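# Move the thin-walled cover onto the base plate over the module

## Task

Remove the cover from its holder and set it on the base plate so it sits over the module. Its walls are thin, and any dent beyond the very faintest counts as failure. The cover must stay in place on its own at the end, without the robot holding it.

## Robot and tools

ROBOT. There is a single arm, a six-joint UFACTORY uf850, carrying a Robotiq 2F-85 two-finger gripper. Joint ranges in rad, base outward: waist -6.283 to 6.283, shoulder -2.304 to 2.304, elbow -4.224 to 0.061, forearm roll -6.283 to 6.283, wrist pitch -2.164 to 2.164, wrist roll -6.283 to 6.283. Load limits in N m: waist 57, shoulder 57, elbow 47.5, forearm roll 25.6, wrist pitch 18, wrist roll 18. The weight of anything held adds to these loads.

FRAMES. The scene frame has its origin on the table top directly under the arm base. +z is up, and +y is to the left when facing along +x. The base may be slightly tilted. The result reports end_effector_position in metres and end_effector_quat_wxyz in this frame, plus velocities in m/s and rad/s. The reported hand position can be off, more so at long reach. end_effector_position is the point midway between the pads when they are closed (link robotiq_pinch). In the gripper's own axes the fingers point along +z and close along y. Closed fingertips reach about 19 mm past that point, and open ones about 6 mm. A flat block sticks out roughly 9 cm toward gripper +x and rotates with the hand. While closing, the fingertips move about 13 mm farther from the wrist, so leave that much clearance above any surface.

ROW FORMAT. Every motion uses one row of 9 numbers, each in [-1, 1]: dx, dy, dz, rx, ry, rz, position, force_limit, speed. The first six are an offset, not a pose. They are measured in the gripper's own axes from the gripper pose shown in the most recent result. If no result in the current scene has shown the pose yet, or for a second or later call in the same reply, they count from wherever the robot is when the action starts. A value of 1.0 equals 0.6 m or 180 degrees. rx, ry, rz form one rotation vector. All-zero offsets do not mean wait: they pull the hand back to that reference pose.

FINGER NUMBERS. position: +1 is fully open (85 mm), about -0.8 is where the pads touch, and -1 closes until something blocks the fingers. force_limit sets the pressure per pad. On a 40 mm object closed slowly it is about 20 N at -1, 128 N at 0 and 235 N at +1. Thin or tiny objects receive less, because the pads also press on each other. speed sets the rate of the gap change: about 20, 85 and 150 mm/s at -1, 0 and +1. A faster close adds up to about 5 N (speed 0) or 12 N (speed +1). For the thin cover, use a low force_limit and a slow close.

execute_actions takes "actions", a list with at most one item, and an optional "pictures" boolean. Pictures come by default.
- An empty list only returns the state.
- {"rows": [...], "steps": n} runs 1 to 15 rows for up to 15 control steps of 1/30 s. Each row counts from the same reference pose, not from the row before it, and the last row repeats if there are fewer rows than steps.
- {"steps": n} alone waits up to 300 steps, counted from the last result, so your reply time is included.
A refused call sends nothing.

move takes "target", one 9-number row as above, and "speed" in m/s from 0.002 to 0.5 (default 0.25). Turning is capped at twice that value in rad/s. The path is a straight line lasting 0.5 to 10 s. Longer paths are cut off short of the target. The path does not slow for obstacles, the hand may lag or overshoot the set speed (especially with the arm nearly straight), and the finger values are applied at the start. The result adds a "move:" line:
- done: at rest near the target
- off_target, moving, held or fault
It also gives the distance from the target, and which limits acted: paced means the pose was clipped, held means a check blocked some steps. After a hold, the arm may move much faster. Faster moves, and targets set deeper past a contact point, hit harder.

wait: "seconds" 0 to 10, sends nothing new.

zoom_image: "camera" (cam_high or cam_low) and "region" [x0, y0, x1, y1] in image pixels, top-left origin, at most 504 by 504. Both images are 504x504.

read_manual: returns licence texts only. finished_scene: "scene" is the number of the current scene.

CONTROL DETAILS. Each step, the commanded pose is clipped to within 70 mm and 16 degrees of the measured pose. The inverse kinematics favours position over orientation. Joint targets move at most 3.14 rad/s. After an action, the arm only continues to the last clipped pose, so check the result and send the remainder. "Hand target" shows where the controller is heading. "pose unreachable" and HELD mark rows that were altered or blocked by the clearance check, and the mounting post counts as arm. The simulation keeps running while you think.

GRIPPING. Close with position -1 and confirm object_status 2. The codes are: 0 moving, 1 blocked while opening, 2 blocked while closing, 3 reached the requested position or pads met. Any new position value (a change of at least 0.01) resets the status to 0, and only then do new force or speed values apply. To grip softer, open first. If a grip slips, the fingers re-close by themselves, except after a force_limit -1 grip. position_measured is in counts: 3 open, 78 ≈ 60 mm, 130 ≈ 40 mm, 180 ≈ 20 mm, 230 pads meet.

HAZARDS. Reaching a joint load limit triggers a torque fault: the arm backs off, pauses 10 s and drops the rest of the call. Holding loads heats the motors. A MOTOR HOT line appears from 65 °C, and at 80 °C the brakes engage (OVER-TEMPERATURE FAULT). Avoid drops, slips, slams, hard pushes and knocking anything off the table. Loose objects may get brief outside nudges. Release the cover and confirm it rests on its own before finishing.

CAMERAS. cam_high sits at about (0.81, 0.42, 0.71) m and cam_low at about (1.15, 0.75, 0.40) m. Both look back toward the arm. Calibration may be off by a few degrees and millimetres.

Each tool is called after "Call:" as a command line: name --argument value for each argument, lists and objects as JSON in quotes; but a table of rows of numbers goes row by row, as --pt "numbers of a row", without its own name.

## Session

Call:
execute_actions --actions '[]'

Scene clock: 0.00 s of 5600.00 s.
end_effector_position=(+0.5380, -0.1888, +0.3176) position_measured=3 object_status=3 end_effector_quat_wxyz=(+0.140, +0.219, +0.909, +0.326) end_effector_velocity=(-0.000, +0.000, +0.000) end_effector_angular_velocity=(+0.001, -0.000, -0.001)
Joint positions: [-0.623 -0.53  -1.104  1.002 -0.92  -0.956]
Joint velocities: [-0.     0.001  0.001  0.001  0.     0.   ]
Hand target: +0.538, -0.189, +0.318; +0.140, +0.219, +0.909, +0.326

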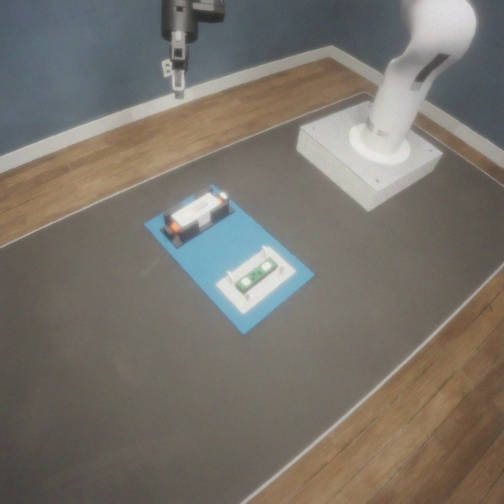

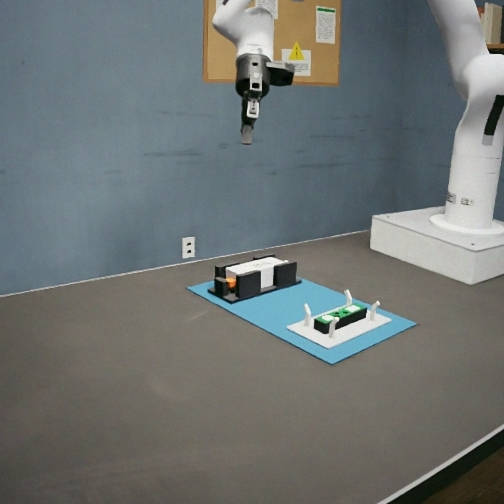

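Call:
zoom_image --camera "cam_high" --region '[140, 170, 320, 340]'

Call:
zoom_image --camera "cam_low" --region '[190, 240, 420, 370]'

Call:
zoom_image --camera "cam_high" --region '[150, 175, 245, 255]'

Call:
zoom_image --camera "cam_low" --region '[200, 245, 310, 310]'

Region (140, 170, 320, 340) of cam_high's 504x504 image, scaled by 2.800, with more detail than that image has.

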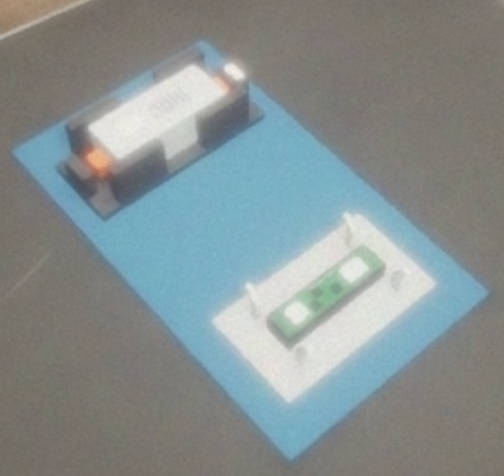

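Region (190, 240, 420, 370) of cam_low's 504x504 image, scaled by 2.191, with more detail than that image has; it fills the top 285 rows of this view, and the rest is white.

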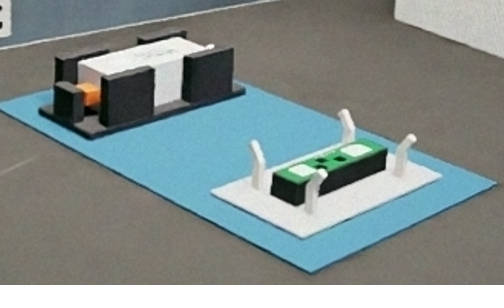

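Region (150, 175, 245, 255) of cam_high's 504x504 image, scaled by 5.305, with more detail than that image has; it fills the top 424 rows of this view, and the rest is white.

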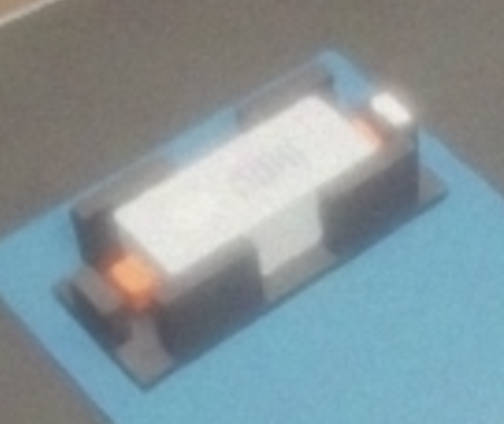

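Region (200, 245, 310, 310) of cam_low's 504x504 image, scaled by 4.582, with more detail than that image has; it fills the top 298 rows of this view, and the rest is white.

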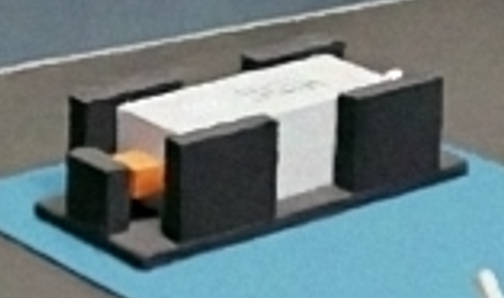

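Call:
zoom_image --camera "cam_high" --region '[185, 185, 240, 225]'

Call:
zoom_image --camera "cam_low" --region '[200, 0, 345, 100]'

Region (185, 185, 240, 225) of cam_high's 504x504 image, scaled by 9.164, with more detail than that image has; it fills the top 367 rows of this view, and the rest is white.

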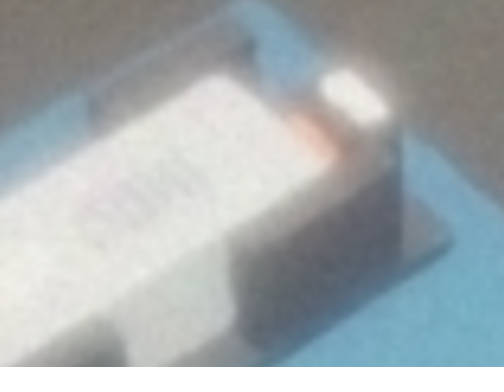

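Region (200, 0, 345, 100) of cam_low's 504x504 image, scaled by 3.476, with more detail than that image has; it fills the top 348 rows of this view, and the rest is white.

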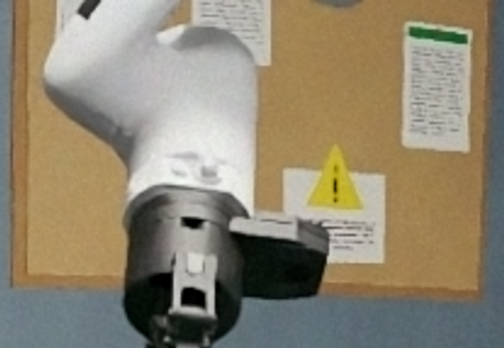

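Call:
move --target '[0.0147,-0.0862,0.2745,0.2092,0.1054,-0.1809,1,-1,-1]' --speed 0.25

Scene clock: 63.13 s of 5600.00 s.
end_effector_position=(+0.5798, -0.1333, +0.1595) position_measured=3 object_status=3 end_effector_quat_wxyz=(-0.000, -0.061, +0.998, -0.000) end_effector_velocity=(+0.000, +0.000, -0.000) end_effector_angular_velocity=(-0.005, +0.002, +0.001)
Joint positions: [-0.197 -0.769 -1.25   0.039 -0.499 -0.392]
Joint velocities: [ 0.003 -0.001 -0.001 -0.012 -0.001  0.013]
Hand target: +0.580, -0.133, +0.159; -0.001, -0.061, +0.998, -0.001
Off the commanded pose: 0.000 m, 0 deg.
After step 90, 57.83 s passed at rest.
move: done

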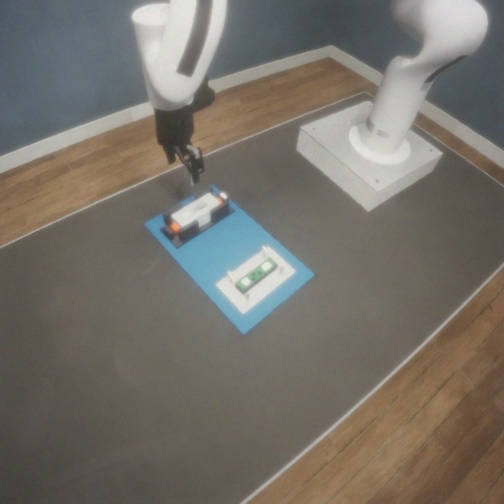

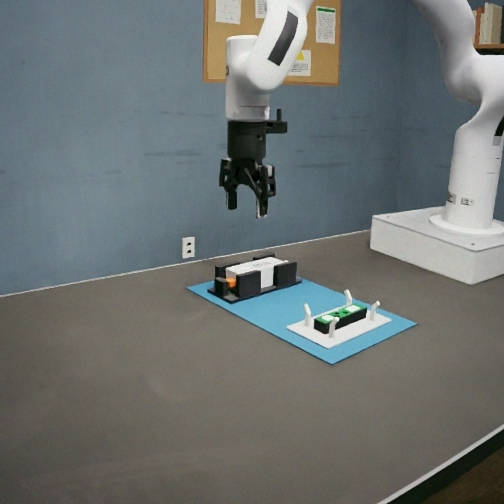

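Lower to z≈0.09 for comparison.

Call:
move --target '[0,0,0.115,0,0,0,1,-1,-1]' --speed 0.15

Call:
zoom_image --camera "cam_high" --region '[150, 160, 245, 255]'

Call:
zoom_image --camera "cam_low" --region '[200, 210, 310, 310]'

Scene clock: 70.43 s of 5600.00 s.
end_effector_position=(+0.5801, -0.1334, +0.0908) position_measured=3 object_status=3 end_effector_quat_wxyz=(-0.000, -0.061, +0.998, -0.000) end_effector_velocity=(-0.002, +0.000, -0.004) end_effector_angular_velocity=(+0.001, +0.006, +0.000)
Joint positions: [-0.195 -0.894 -1.27   0.049 -0.395 -0.401]
Joint velocities: [-0.    -0.007  0.001 -0.     0.001 -0.   ]
Hand target: +0.580, -0.133, +0.090; -0.000, -0.061, +0.998, -0.000
Off the commanded pose: 0.001 m, 0 deg.
After step 90, 3.43 s passed at rest.
move: done

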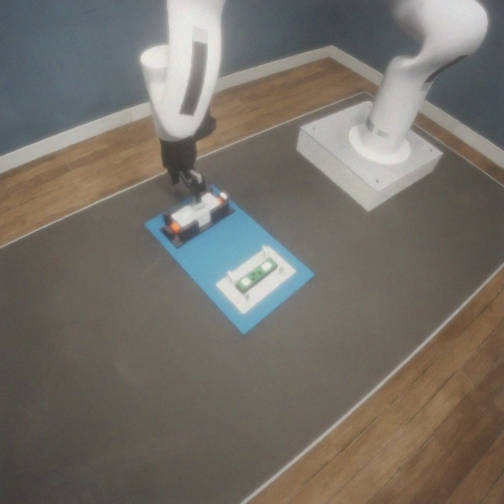

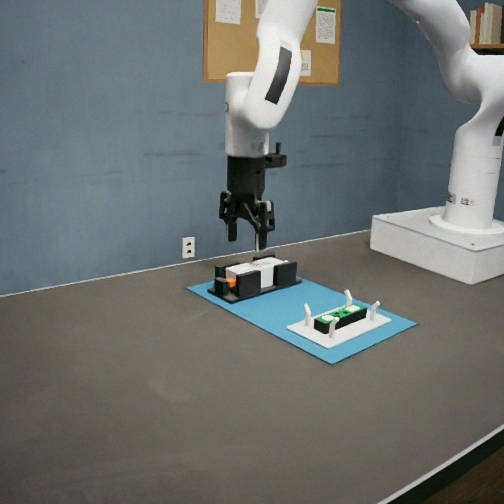

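Region (150, 160, 245, 255) of cam_high's 504x504 image, scaled by 5.305, with more detail than that image has.

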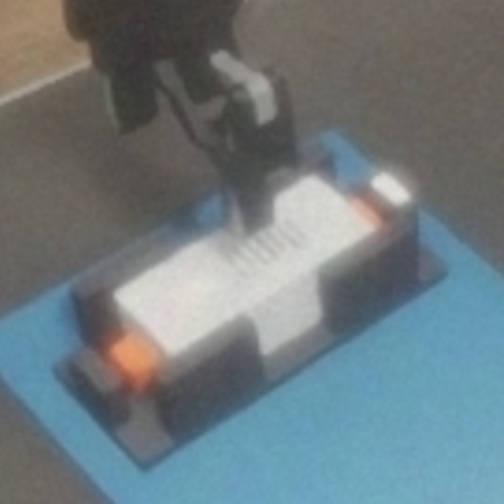

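Region (200, 210, 310, 310) of cam_low's 504x504 image, scaled by 4.582, with more detail than that image has; it fills the top 458 rows of this view, and the rest is white.

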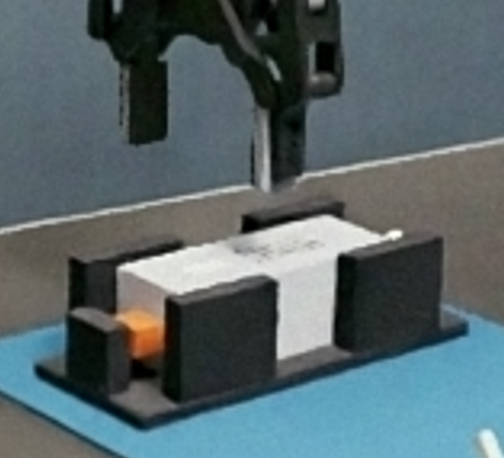

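Call:
move --target '[-0.008,0.0645,0.02,0,0,0,1,-1,-1]' --speed 0.1

Call:
zoom_image --camera "cam_high" --region '[150, 160, 245, 255]'

Call:
zoom_image --camera "cam_low" --region '[200, 210, 310, 310]'

Scene clock: 95.70 s of 5600.00 s.
end_effector_position=(+0.5803, -0.0947, +0.0789) position_measured=3 object_status=3 end_effector_quat_wxyz=(-0.000, -0.061, +0.998, -0.000) end_effector_velocity=(+0.000, +0.001, -0.000) end_effector_angular_velocity=(-0.001, -0.000, +0.001)
Joint positions: [-0.131 -0.903 -1.25   0.055 -0.365 -0.344]
Joint velocities: [ 0.002 -0.     0.    -0.001  0.001  0.002]
Hand target: +0.580, -0.094, +0.079; -0.000, -0.061, +0.998, -0.000
Off the commanded pose: 0.000 m, 0 deg.
After step 90, 21.47 s passed at rest.
move: done

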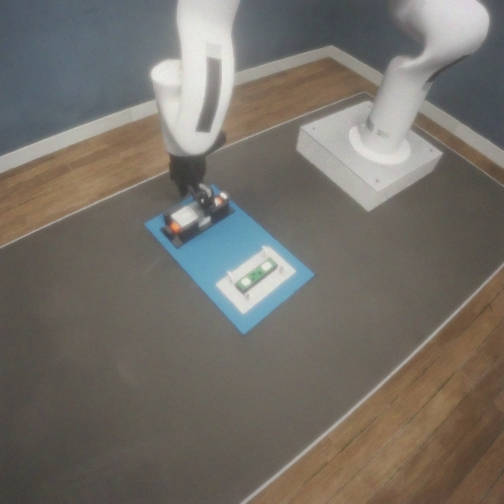

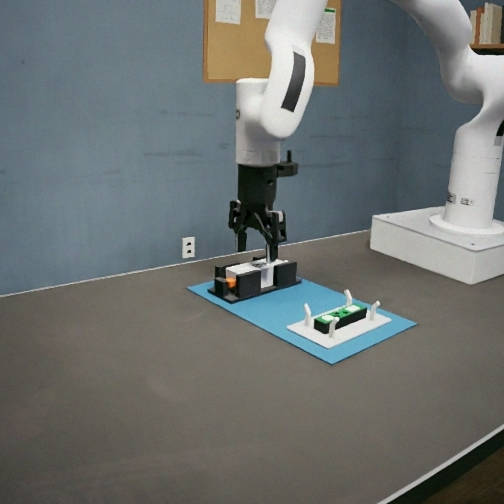

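Region (150, 160, 245, 255) of cam_high's 504x504 image, scaled by 5.305, with more detail than that image has.

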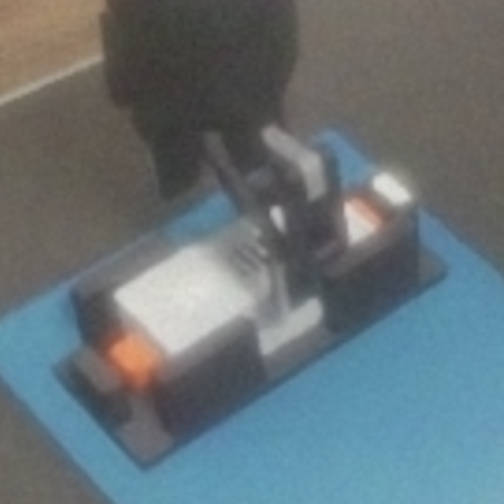

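Region (200, 210, 310, 310) of cam_low's 504x504 image, scaled by 4.582, with more detail than that image has; it fills the top 458 rows of this view, and the rest is white.

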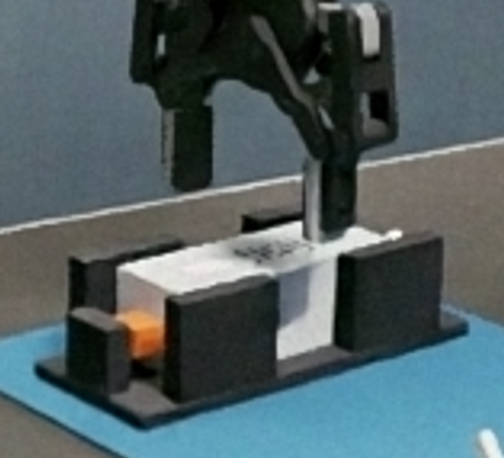

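Call:
move --target '[0,0,0.025,0,0,0,1,-1,-1]' --speed 0.05

Call:
zoom_image --camera "cam_high" --region '[160, 170, 240, 250]'

Call:
zoom_image --camera "cam_low" --region '[200, 210, 310, 310]'

Scene clock: 107.37 s of 5600.00 s.
end_effector_position=(+0.5804, -0.0947, +0.0640) position_measured=3 object_status=3 end_effector_quat_wxyz=(+0.000, -0.061, +0.998, -0.000) end_effector_velocity=(+0.002, -0.000, +0.001) end_effector_angular_velocity=(-0.001, -0.004, +0.001)
Joint positions: [-0.13  -0.932 -1.259  0.059 -0.344 -0.346]
Joint velocities: [ 0.     0.    -0.003 -0.001  0.001 -0.   ]
Hand target: +0.580, -0.095, +0.064; -0.000, -0.061, +0.998, -0.000
Off the commanded pose: 0.000 m, 0 deg.
After step 90, 7.93 s passed at rest.
move: done

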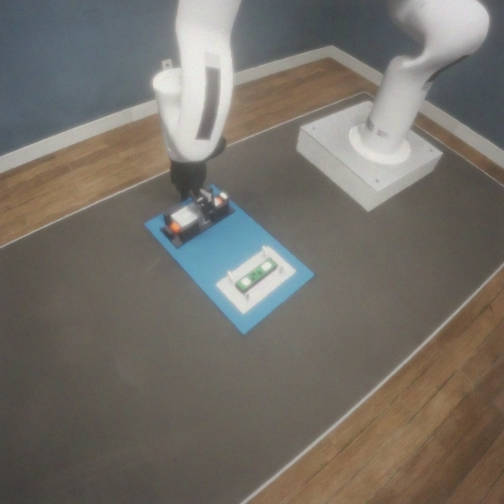

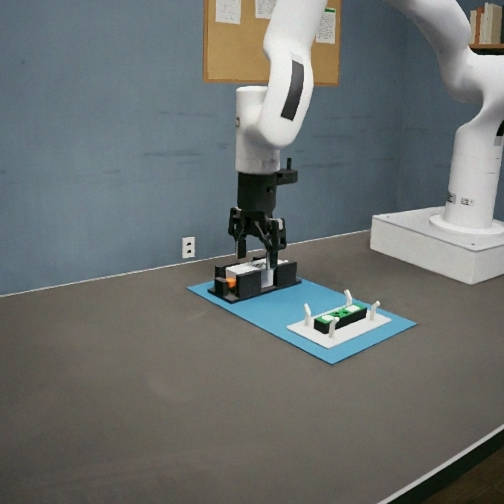

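Region (160, 170, 240, 250) of cam_high's 504x504 image, scaled by 6.300, with more detail than that image has.

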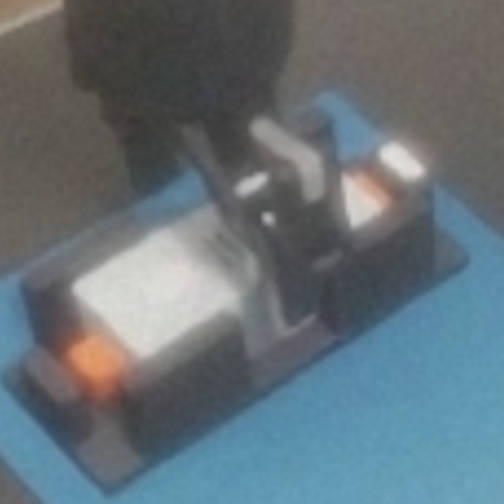

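Region (200, 210, 310, 310) of cam_low's 504x504 image, scaled by 4.582, with more detail than that image has; it fills the top 458 rows of this view, and the rest is white.

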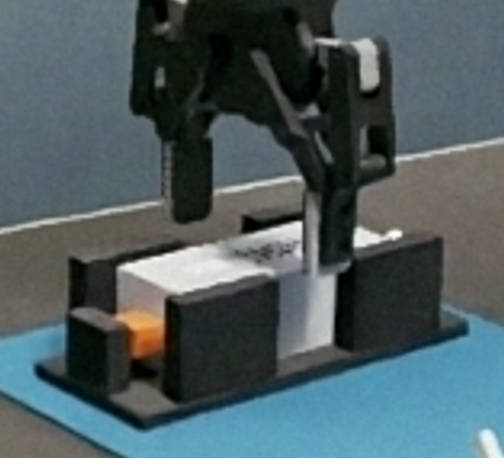

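Call:
move --target '[0,0,0.027,0,0,0,1,-1,-1]' --speed 0.03

Call:
zoom_image --camera "cam_high" --region '[160, 170, 240, 250]'

Call:
zoom_image --camera "cam_low" --region '[200, 210, 310, 310]'

Scene clock: 119.33 s of 5600.00 s.
end_effector_position=(+0.5804, -0.0947, +0.0479) position_measured=3 object_status=3 end_effector_quat_wxyz=(+0.000, -0.061, +0.998, -0.000) end_effector_velocity=(+0.002, -0.001, +0.001) end_effector_angular_velocity=(-0.002, -0.004, +0.003)
Joint positions: [-0.13  -0.964 -1.27   0.062 -0.323 -0.35 ]
Joint velocities: [ 0.     0.001 -0.002 -0.003  0.001 -0.   ]
Hand target: +0.580, -0.095, +0.048; +0.000, -0.061, +0.998, -0.000
Off the commanded pose: 0.000 m, 0 deg.
After step 90, 8.17 s passed at rest.
move: done

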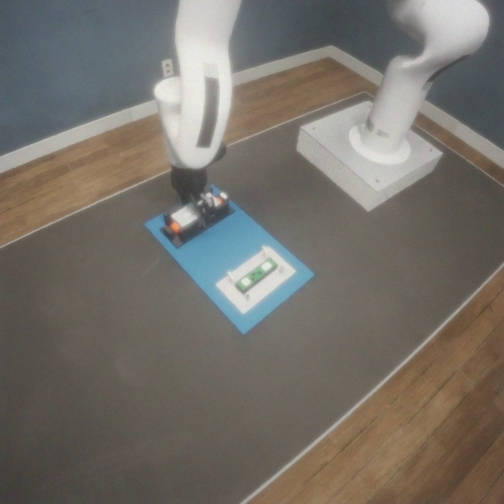

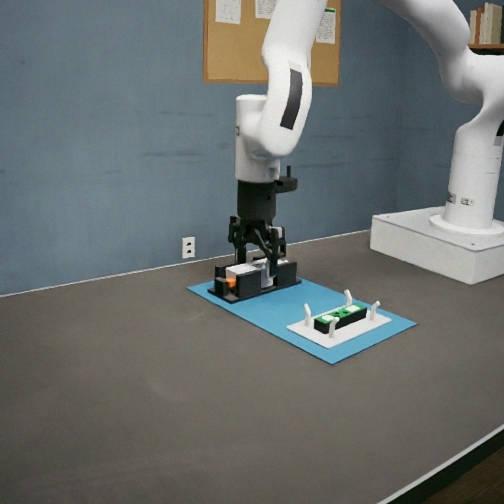

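Region (160, 170, 240, 250) of cam_high's 504x504 image, scaled by 6.300, with more detail than that image has.

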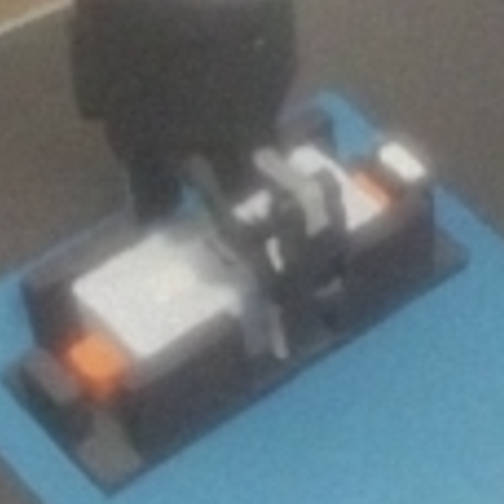

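Region (200, 210, 310, 310) of cam_low's 504x504 image, scaled by 4.582, with more detail than that image has; it fills the top 458 rows of this view, and the rest is white.

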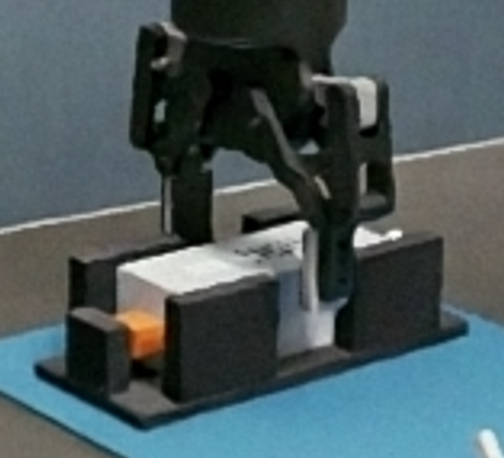

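Close partly to ~62 mm and look.

Call:
move --target '[0,0,0,0,0,0,0.42,-1,-1]' --speed 0.03

Call:
zoom_image --camera "cam_high" --region '[160, 170, 240, 250]'

Call:
zoom_image --camera "cam_low" --region '[200, 210, 310, 310]'

Scene clock: 127.67 s of 5600.00 s.
end_effector_position=(+0.5804, -0.0947, +0.0479) position_measured=76 object_status=0 end_effector_quat_wxyz=(+0.000, -0.061, +0.998, -0.000) end_effector_velocity=(-0.000, -0.000, +0.000) end_effector_angular_velocity=(-0.001, +0.000, +0.002)
Joint positions: [-0.13  -0.964 -1.27   0.062 -0.323 -0.35 ]
Joint velocities: [-0.     0.     0.    -0.002 -0.    -0.   ]
Hand target: +0.580, -0.095, +0.048; +0.000, -0.061, +0.998, -0.000
Off the commanded pose: 0.000 m, 0 deg.
After step 90, 3.67 s passed at rest.
move: done

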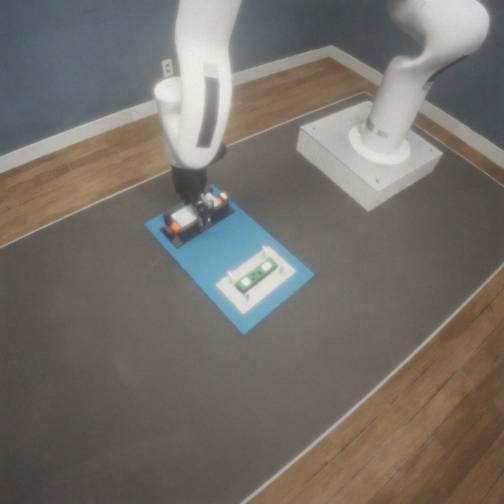

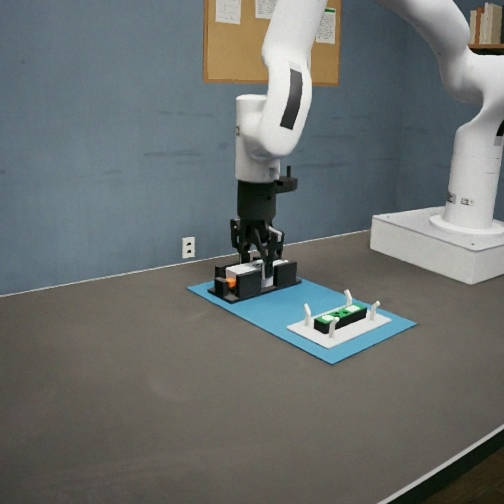

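Region (160, 170, 240, 250) of cam_high's 504x504 image, scaled by 6.300, with more detail than that image has.

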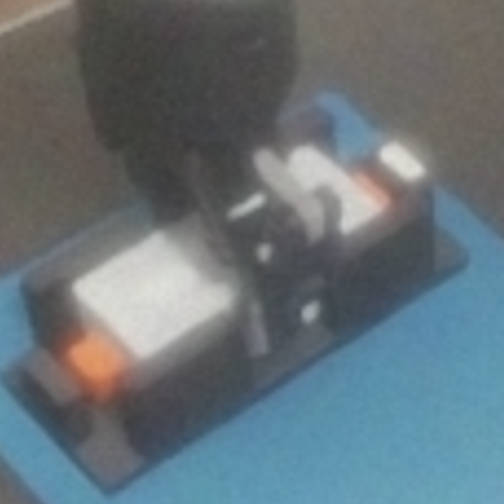

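Region (200, 210, 310, 310) of cam_low's 504x504 image, scaled by 4.582, with more detail than that image has; it fills the top 458 rows of this view, and the rest is white.

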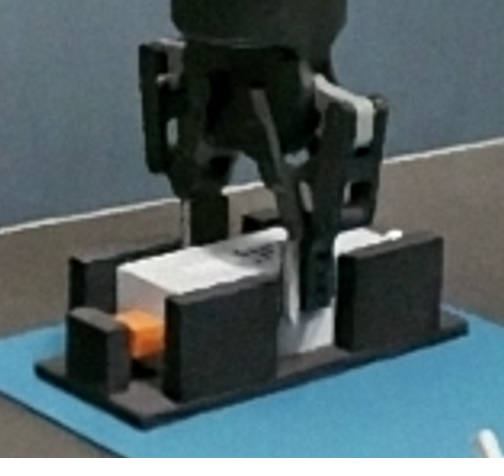

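Call:
move --target '[0,0,0,0,0,0,-1,-1,-1]' --speed 0.03

Call:
zoom_image --camera "cam_low" --region '[200, 210, 310, 310]'

Scene clock: 133.27 s of 5600.00 s.
end_effector_position=(+0.5811, -0.0952, +0.0482) position_measured=115 object_status=2 end_effector_quat_wxyz=(+0.001, -0.060, +0.998, -0.001) end_effector_velocity=(-0.001, +0.000, -0.000) end_effector_angular_velocity=(+0.000, +0.001, +0.000)
Joint positions: [-0.13  -0.964 -1.271  0.062 -0.322 -0.35 ]
Joint velocities: [-0.    -0.     0.001  0.    -0.    -0.001]
Hand target: +0.580, -0.095, +0.048; +0.000, -0.061, +0.998, -0.000
Off the commanded pose: 0.001 m, 0 deg.
After step 90, 1.57 s passed at rest.
move: done

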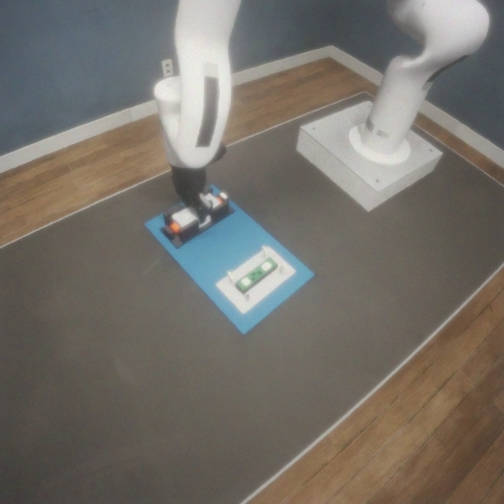

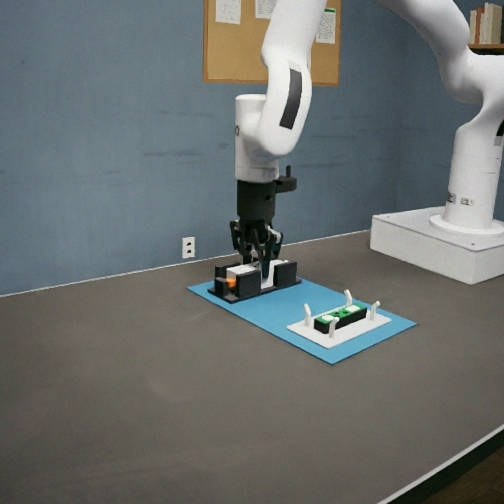

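Region (200, 210, 310, 310) of cam_low's 504x504 image, scaled by 4.582, with more detail than that image has; it fills the top 458 rows of this view, and the rest is white.

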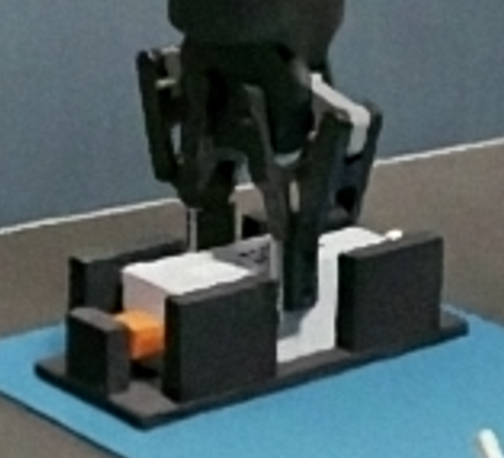

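Call:
move --target '[0,-0.002,-0.013,0,0,0,-1,-1,-1]' --speed 0.01

Call:
zoom_image --camera "cam_low" --region '[200, 210, 310, 310]'

Scene clock: 141.10 s of 5600.00 s.
end_effector_position=(+0.5805, -0.0960, +0.0558) position_measured=115 object_status=2 end_effector_quat_wxyz=(+0.000, -0.060, +0.998, -0.000) end_effector_velocity=(+0.001, -0.001, +0.000) end_effector_angular_velocity=(-0.001, -0.002, +0.001)
Joint positions: [-0.132 -0.949 -1.266  0.06  -0.334 -0.35 ]
Joint velocities: [-0.001  0.    -0.001 -0.002  0.002 -0.   ]
Hand target: +0.581, -0.096, +0.056; +0.001, -0.060, +0.998, -0.001
Off the commanded pose: 0.001 m, 0 deg.
After step 90, 3.80 s passed at rest.
move: done

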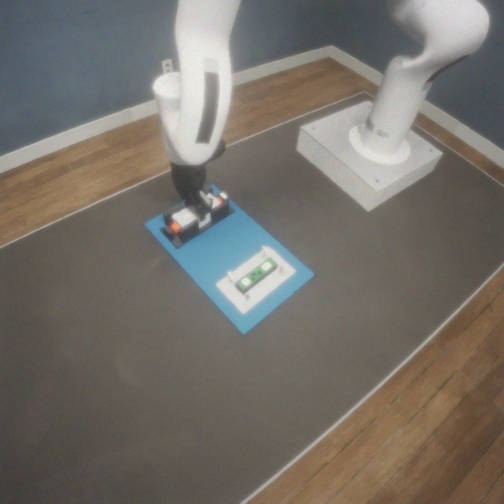

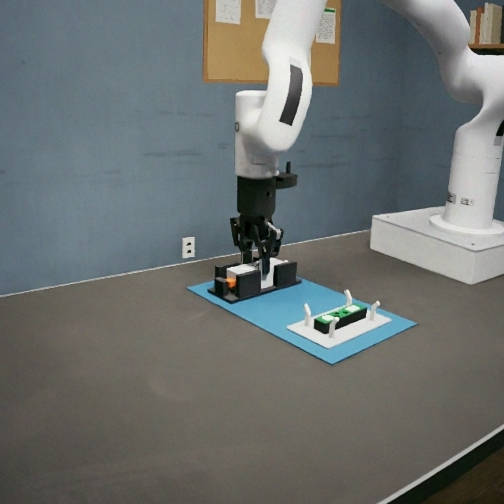

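Region (200, 210, 310, 310) of cam_low's 504x504 image, scaled by 4.582, with more detail than that image has; it fills the top 458 rows of this view, and the rest is white.

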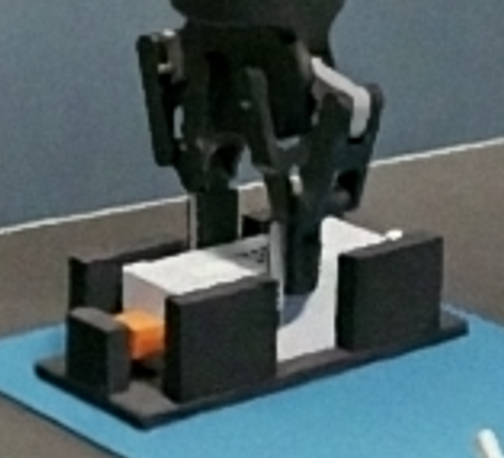

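Call:
move --target '[0,0,0,0,0,0,0.25,-1,-1]' --speed 0.03

Call:
move --target '[0,0,0.013,0,0,0,0.25,-1,-1]' --speed 0.03

Call:
move --target '[0,0,0,0,0,0,-1,-1,-1]' --speed 0.03

Call:
zoom_image --camera "cam_low" --region '[200, 210, 310, 310]'

Scene clock: 149.10 s of 5600.00 s.
end_effector_position=(+0.5806, -0.0960, +0.0558) position_measured=98 object_status=3 end_effector_quat_wxyz=(+0.000, -0.060, +0.998, -0.000) end_effector_velocity=(-0.000, -0.000, -0.000) end_effector_angular_velocity=(+0.000, +0.000, -0.002)
Joint positions: [-0.132 -0.949 -1.266  0.061 -0.334 -0.35 ]
Joint velocities: [-0.001 -0.001  0.     0.001  0.     0.   ]
Hand target: +0.581, -0.096, +0.056; +0.000, -0.060, +0.998, -0.000
Off the commanded pose: 0.000 m, 0 deg.
After step 90, 4.30 s passed at rest.
move: done

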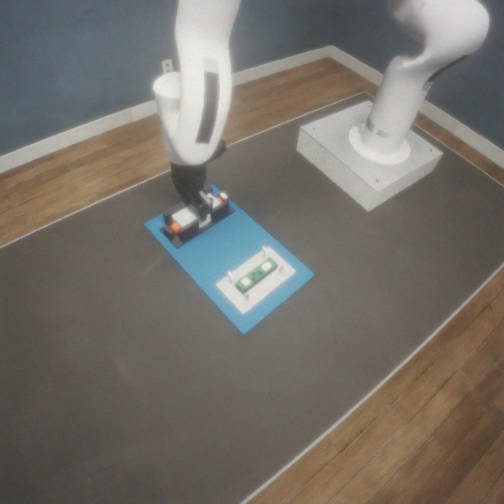

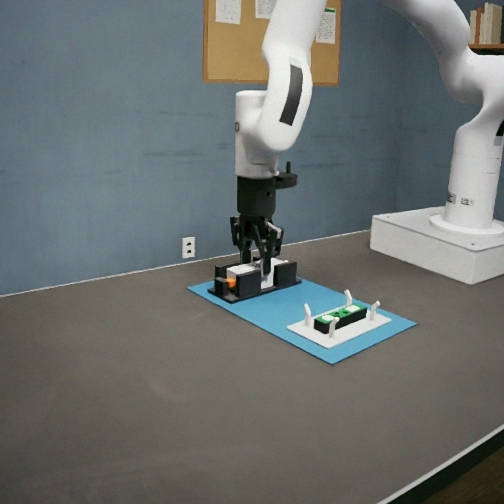

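Scene clock: 149.80 s of 5600.00 s.
end_effector_position=(+0.5806, -0.0960, +0.0481) position_measured=98 object_status=3 end_effector_quat_wxyz=(+0.000, -0.060, +0.998, -0.000) end_effector_velocity=(+0.001, -0.000, -0.000) end_effector_angular_velocity=(-0.000, -0.001, -0.000)
Joint positions: [-0.132 -0.965 -1.272  0.062 -0.324 -0.352]
Joint velocities: [-0.    -0.001 -0.001  0.001  0.001 -0.   ]
Hand target: +0.581, -0.096, +0.048; +0.000, -0.060, +0.998, -0.000
Off the commanded pose: 0.000 m, 0 deg.
move: done

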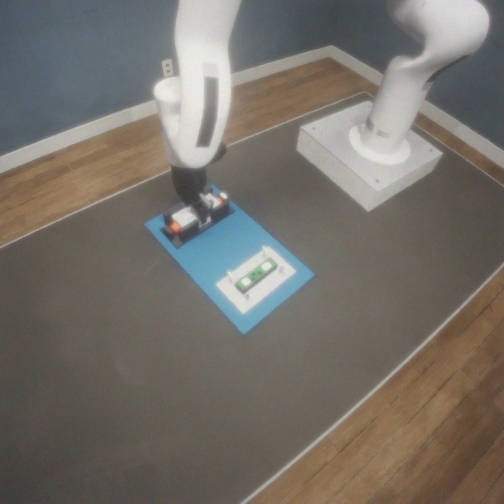

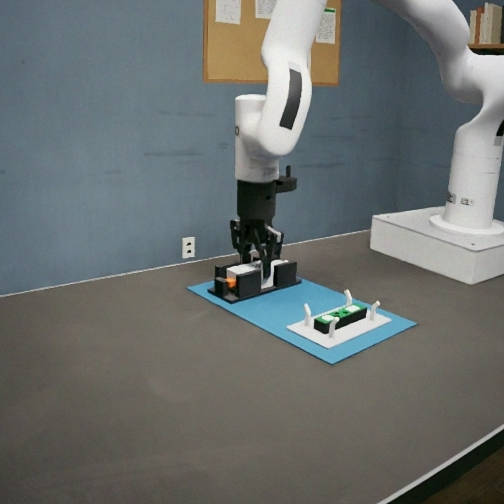

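Scene clock: 150.40 s of 5600.00 s.
end_effector_position=(+0.5810, -0.0963, +0.0485) position_measured=115 object_status=0 end_effector_quat_wxyz=(+0.001, -0.060, +0.998, -0.001) end_effector_velocity=(-0.001, +0.001, -0.001) end_effector_angular_velocity=(+0.000, +0.002, +0.002)
Joint positions: [-0.132 -0.964 -1.272  0.062 -0.324 -0.351]
Joint velocities: [ 0.001 -0.001  0.001 -0.001  0.    -0.   ]
Hand target: +0.581, -0.096, +0.048; +0.000, -0.060, +0.998, -0.000
Off the commanded pose: 0.001 m, 0 deg.
move: done

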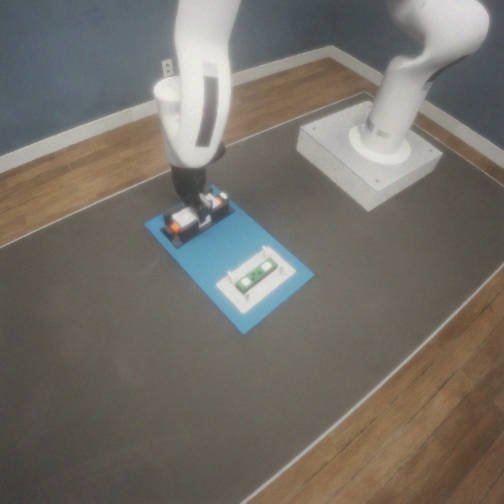

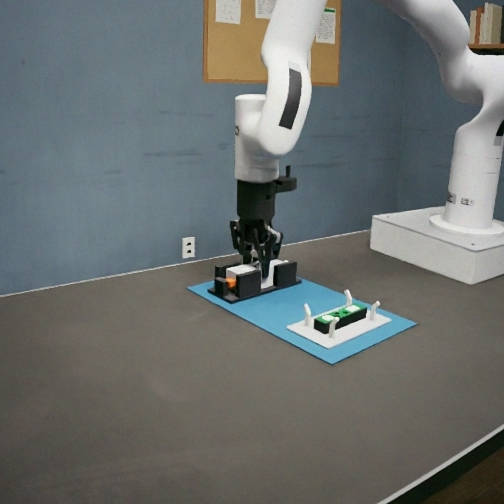

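Region (200, 210, 310, 310) of cam_low's 504x504 image, scaled by 4.582, with more detail than that image has; it fills the top 458 rows of this view, and the rest is white.

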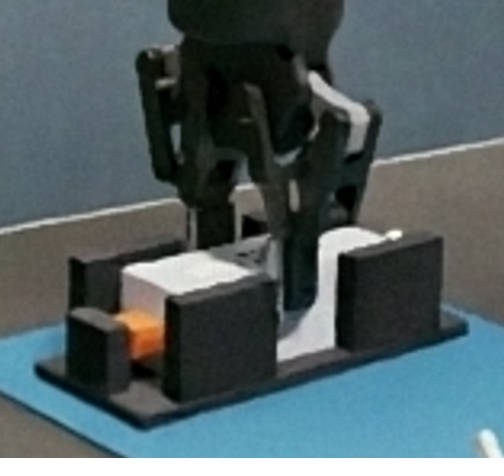

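Call:
move --target '[0,0,0,0,0,0,-0.98,-0.9,-1]' --speed 0.03

Call:
move --target '[0,0,-0.008,0,0,0,-0.98,-0.9,-1]' --speed 0.008

Call:
zoom_image --camera "cam_low" --region '[200, 210, 310, 310]'

Scene clock: 158.73 s of 5600.00 s.
end_effector_position=(+0.5808, -0.0962, +0.0483) position_measured=118 object_status=2 end_effector_quat_wxyz=(+0.000, -0.060, +0.998, -0.001) end_effector_velocity=(+0.002, -0.000, +0.001) end_effector_angular_velocity=(-0.000, -0.003, -0.001)
Joint positions: [-0.132 -0.964 -1.272  0.062 -0.324 -0.351]
Joint velocities: [-0.    -0.    -0.002  0.001  0.001  0.   ]
Hand target: +0.581, -0.096, +0.048; +0.001, -0.060, +0.998, -0.001
Off the commanded pose: 0.000 m, 0 deg.
After step 90, 4.63 s passed at rest.
move: done

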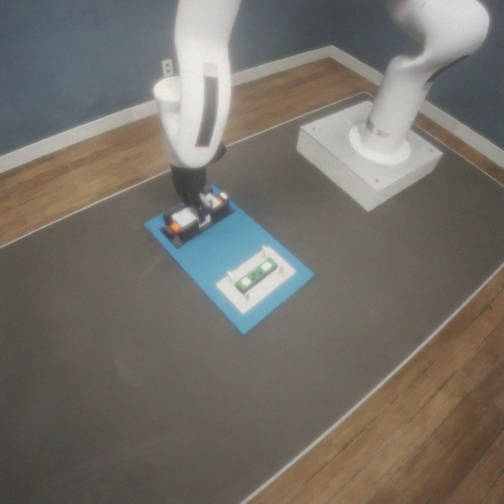

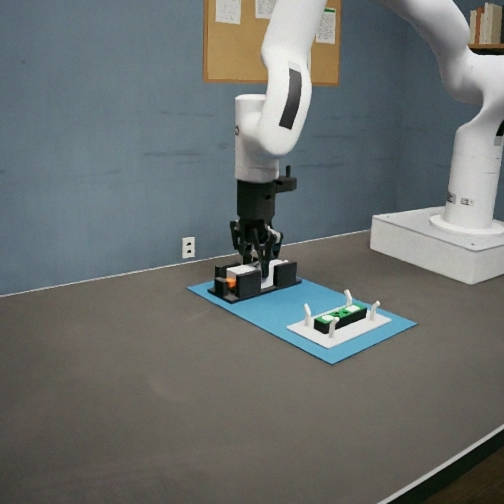

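Scene clock: 159.57 s of 5600.00 s.
end_effector_position=(+0.5803, -0.0962, +0.0529) position_measured=119 object_status=2 end_effector_quat_wxyz=(-0.000, -0.060, +0.998, -0.000) end_effector_velocity=(+0.002, -0.000, +0.002) end_effector_angular_velocity=(-0.001, -0.003, +0.000)
Joint positions: [-0.132 -0.955 -1.268  0.061 -0.331 -0.35 ]
Joint velocities: [ 0.     0.002 -0.001 -0.     0.     0.   ]
Hand target: +0.581, -0.096, +0.053; +0.000, -0.060, +0.998, -0.001
Off the commanded pose: 0.001 m, 0 deg.
move: done

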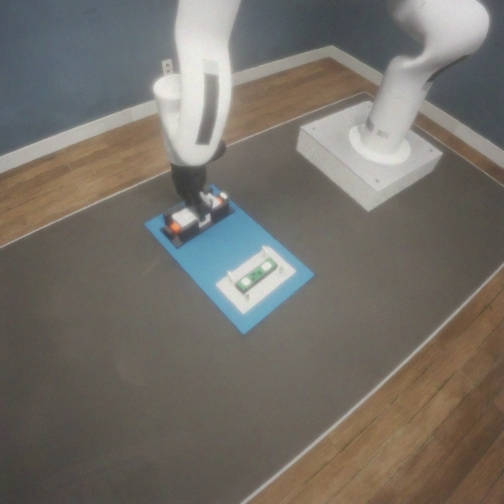

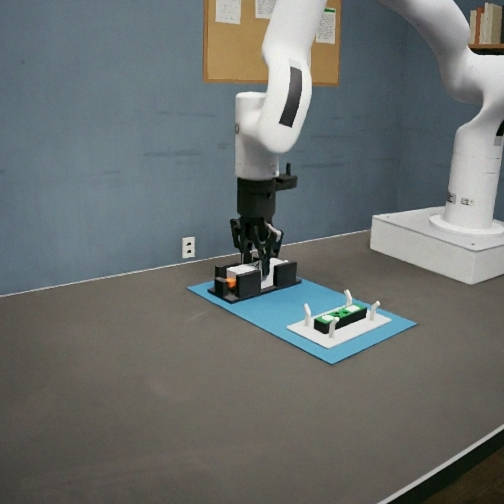

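Region (200, 210, 310, 310) of cam_low's 504x504 image, scaled by 4.582, with more detail than that image has; it fills the top 458 rows of this view, and the rest is white.

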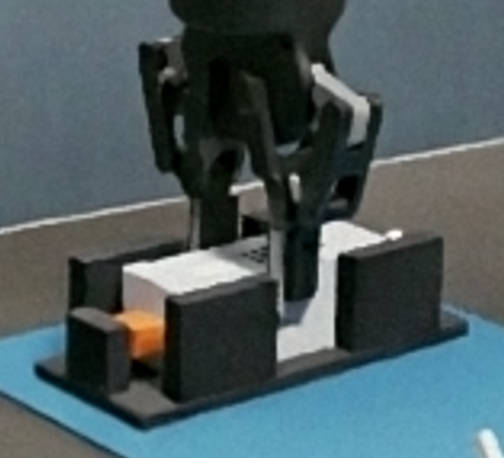

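Call:
zoom_image --camera "cam_high" --region '[205, 183, 240, 215]'

Call:
zoom_image --camera "cam_low" --region '[250, 250, 305, 295]'

Call:
zoom_image --camera "cam_high" --region '[155, 205, 200, 250]'

Region (205, 183, 240, 215) of cam_high's 504x504 image, scaled by 14.400, with more detail than that image has; it fills the top 461 rows of this view, and the rest is white.

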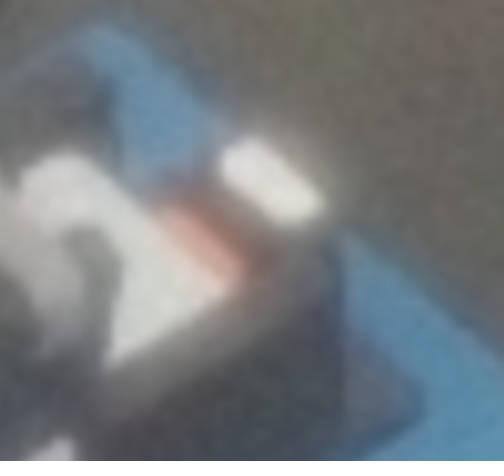

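Region (250, 250, 305, 295) of cam_low's 504x504 image, scaled by 9.164, with more detail than that image has; it fills the top 412 rows of this view, and the rest is white.

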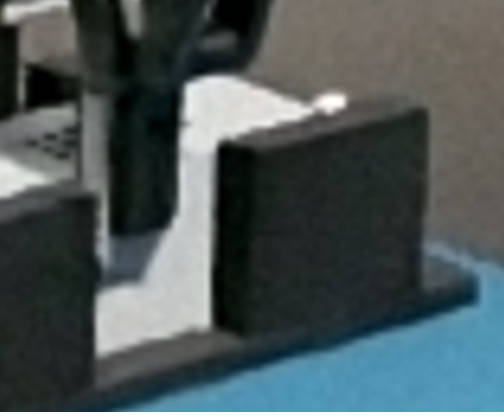

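Region (155, 205, 200, 250) of cam_high's 504x504 image, scaled by 11.200, with more detail than that image has.

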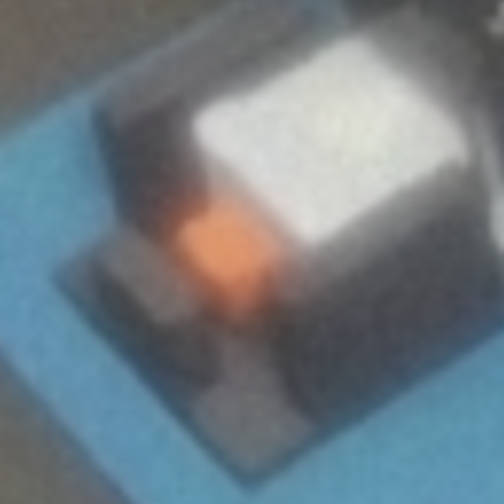

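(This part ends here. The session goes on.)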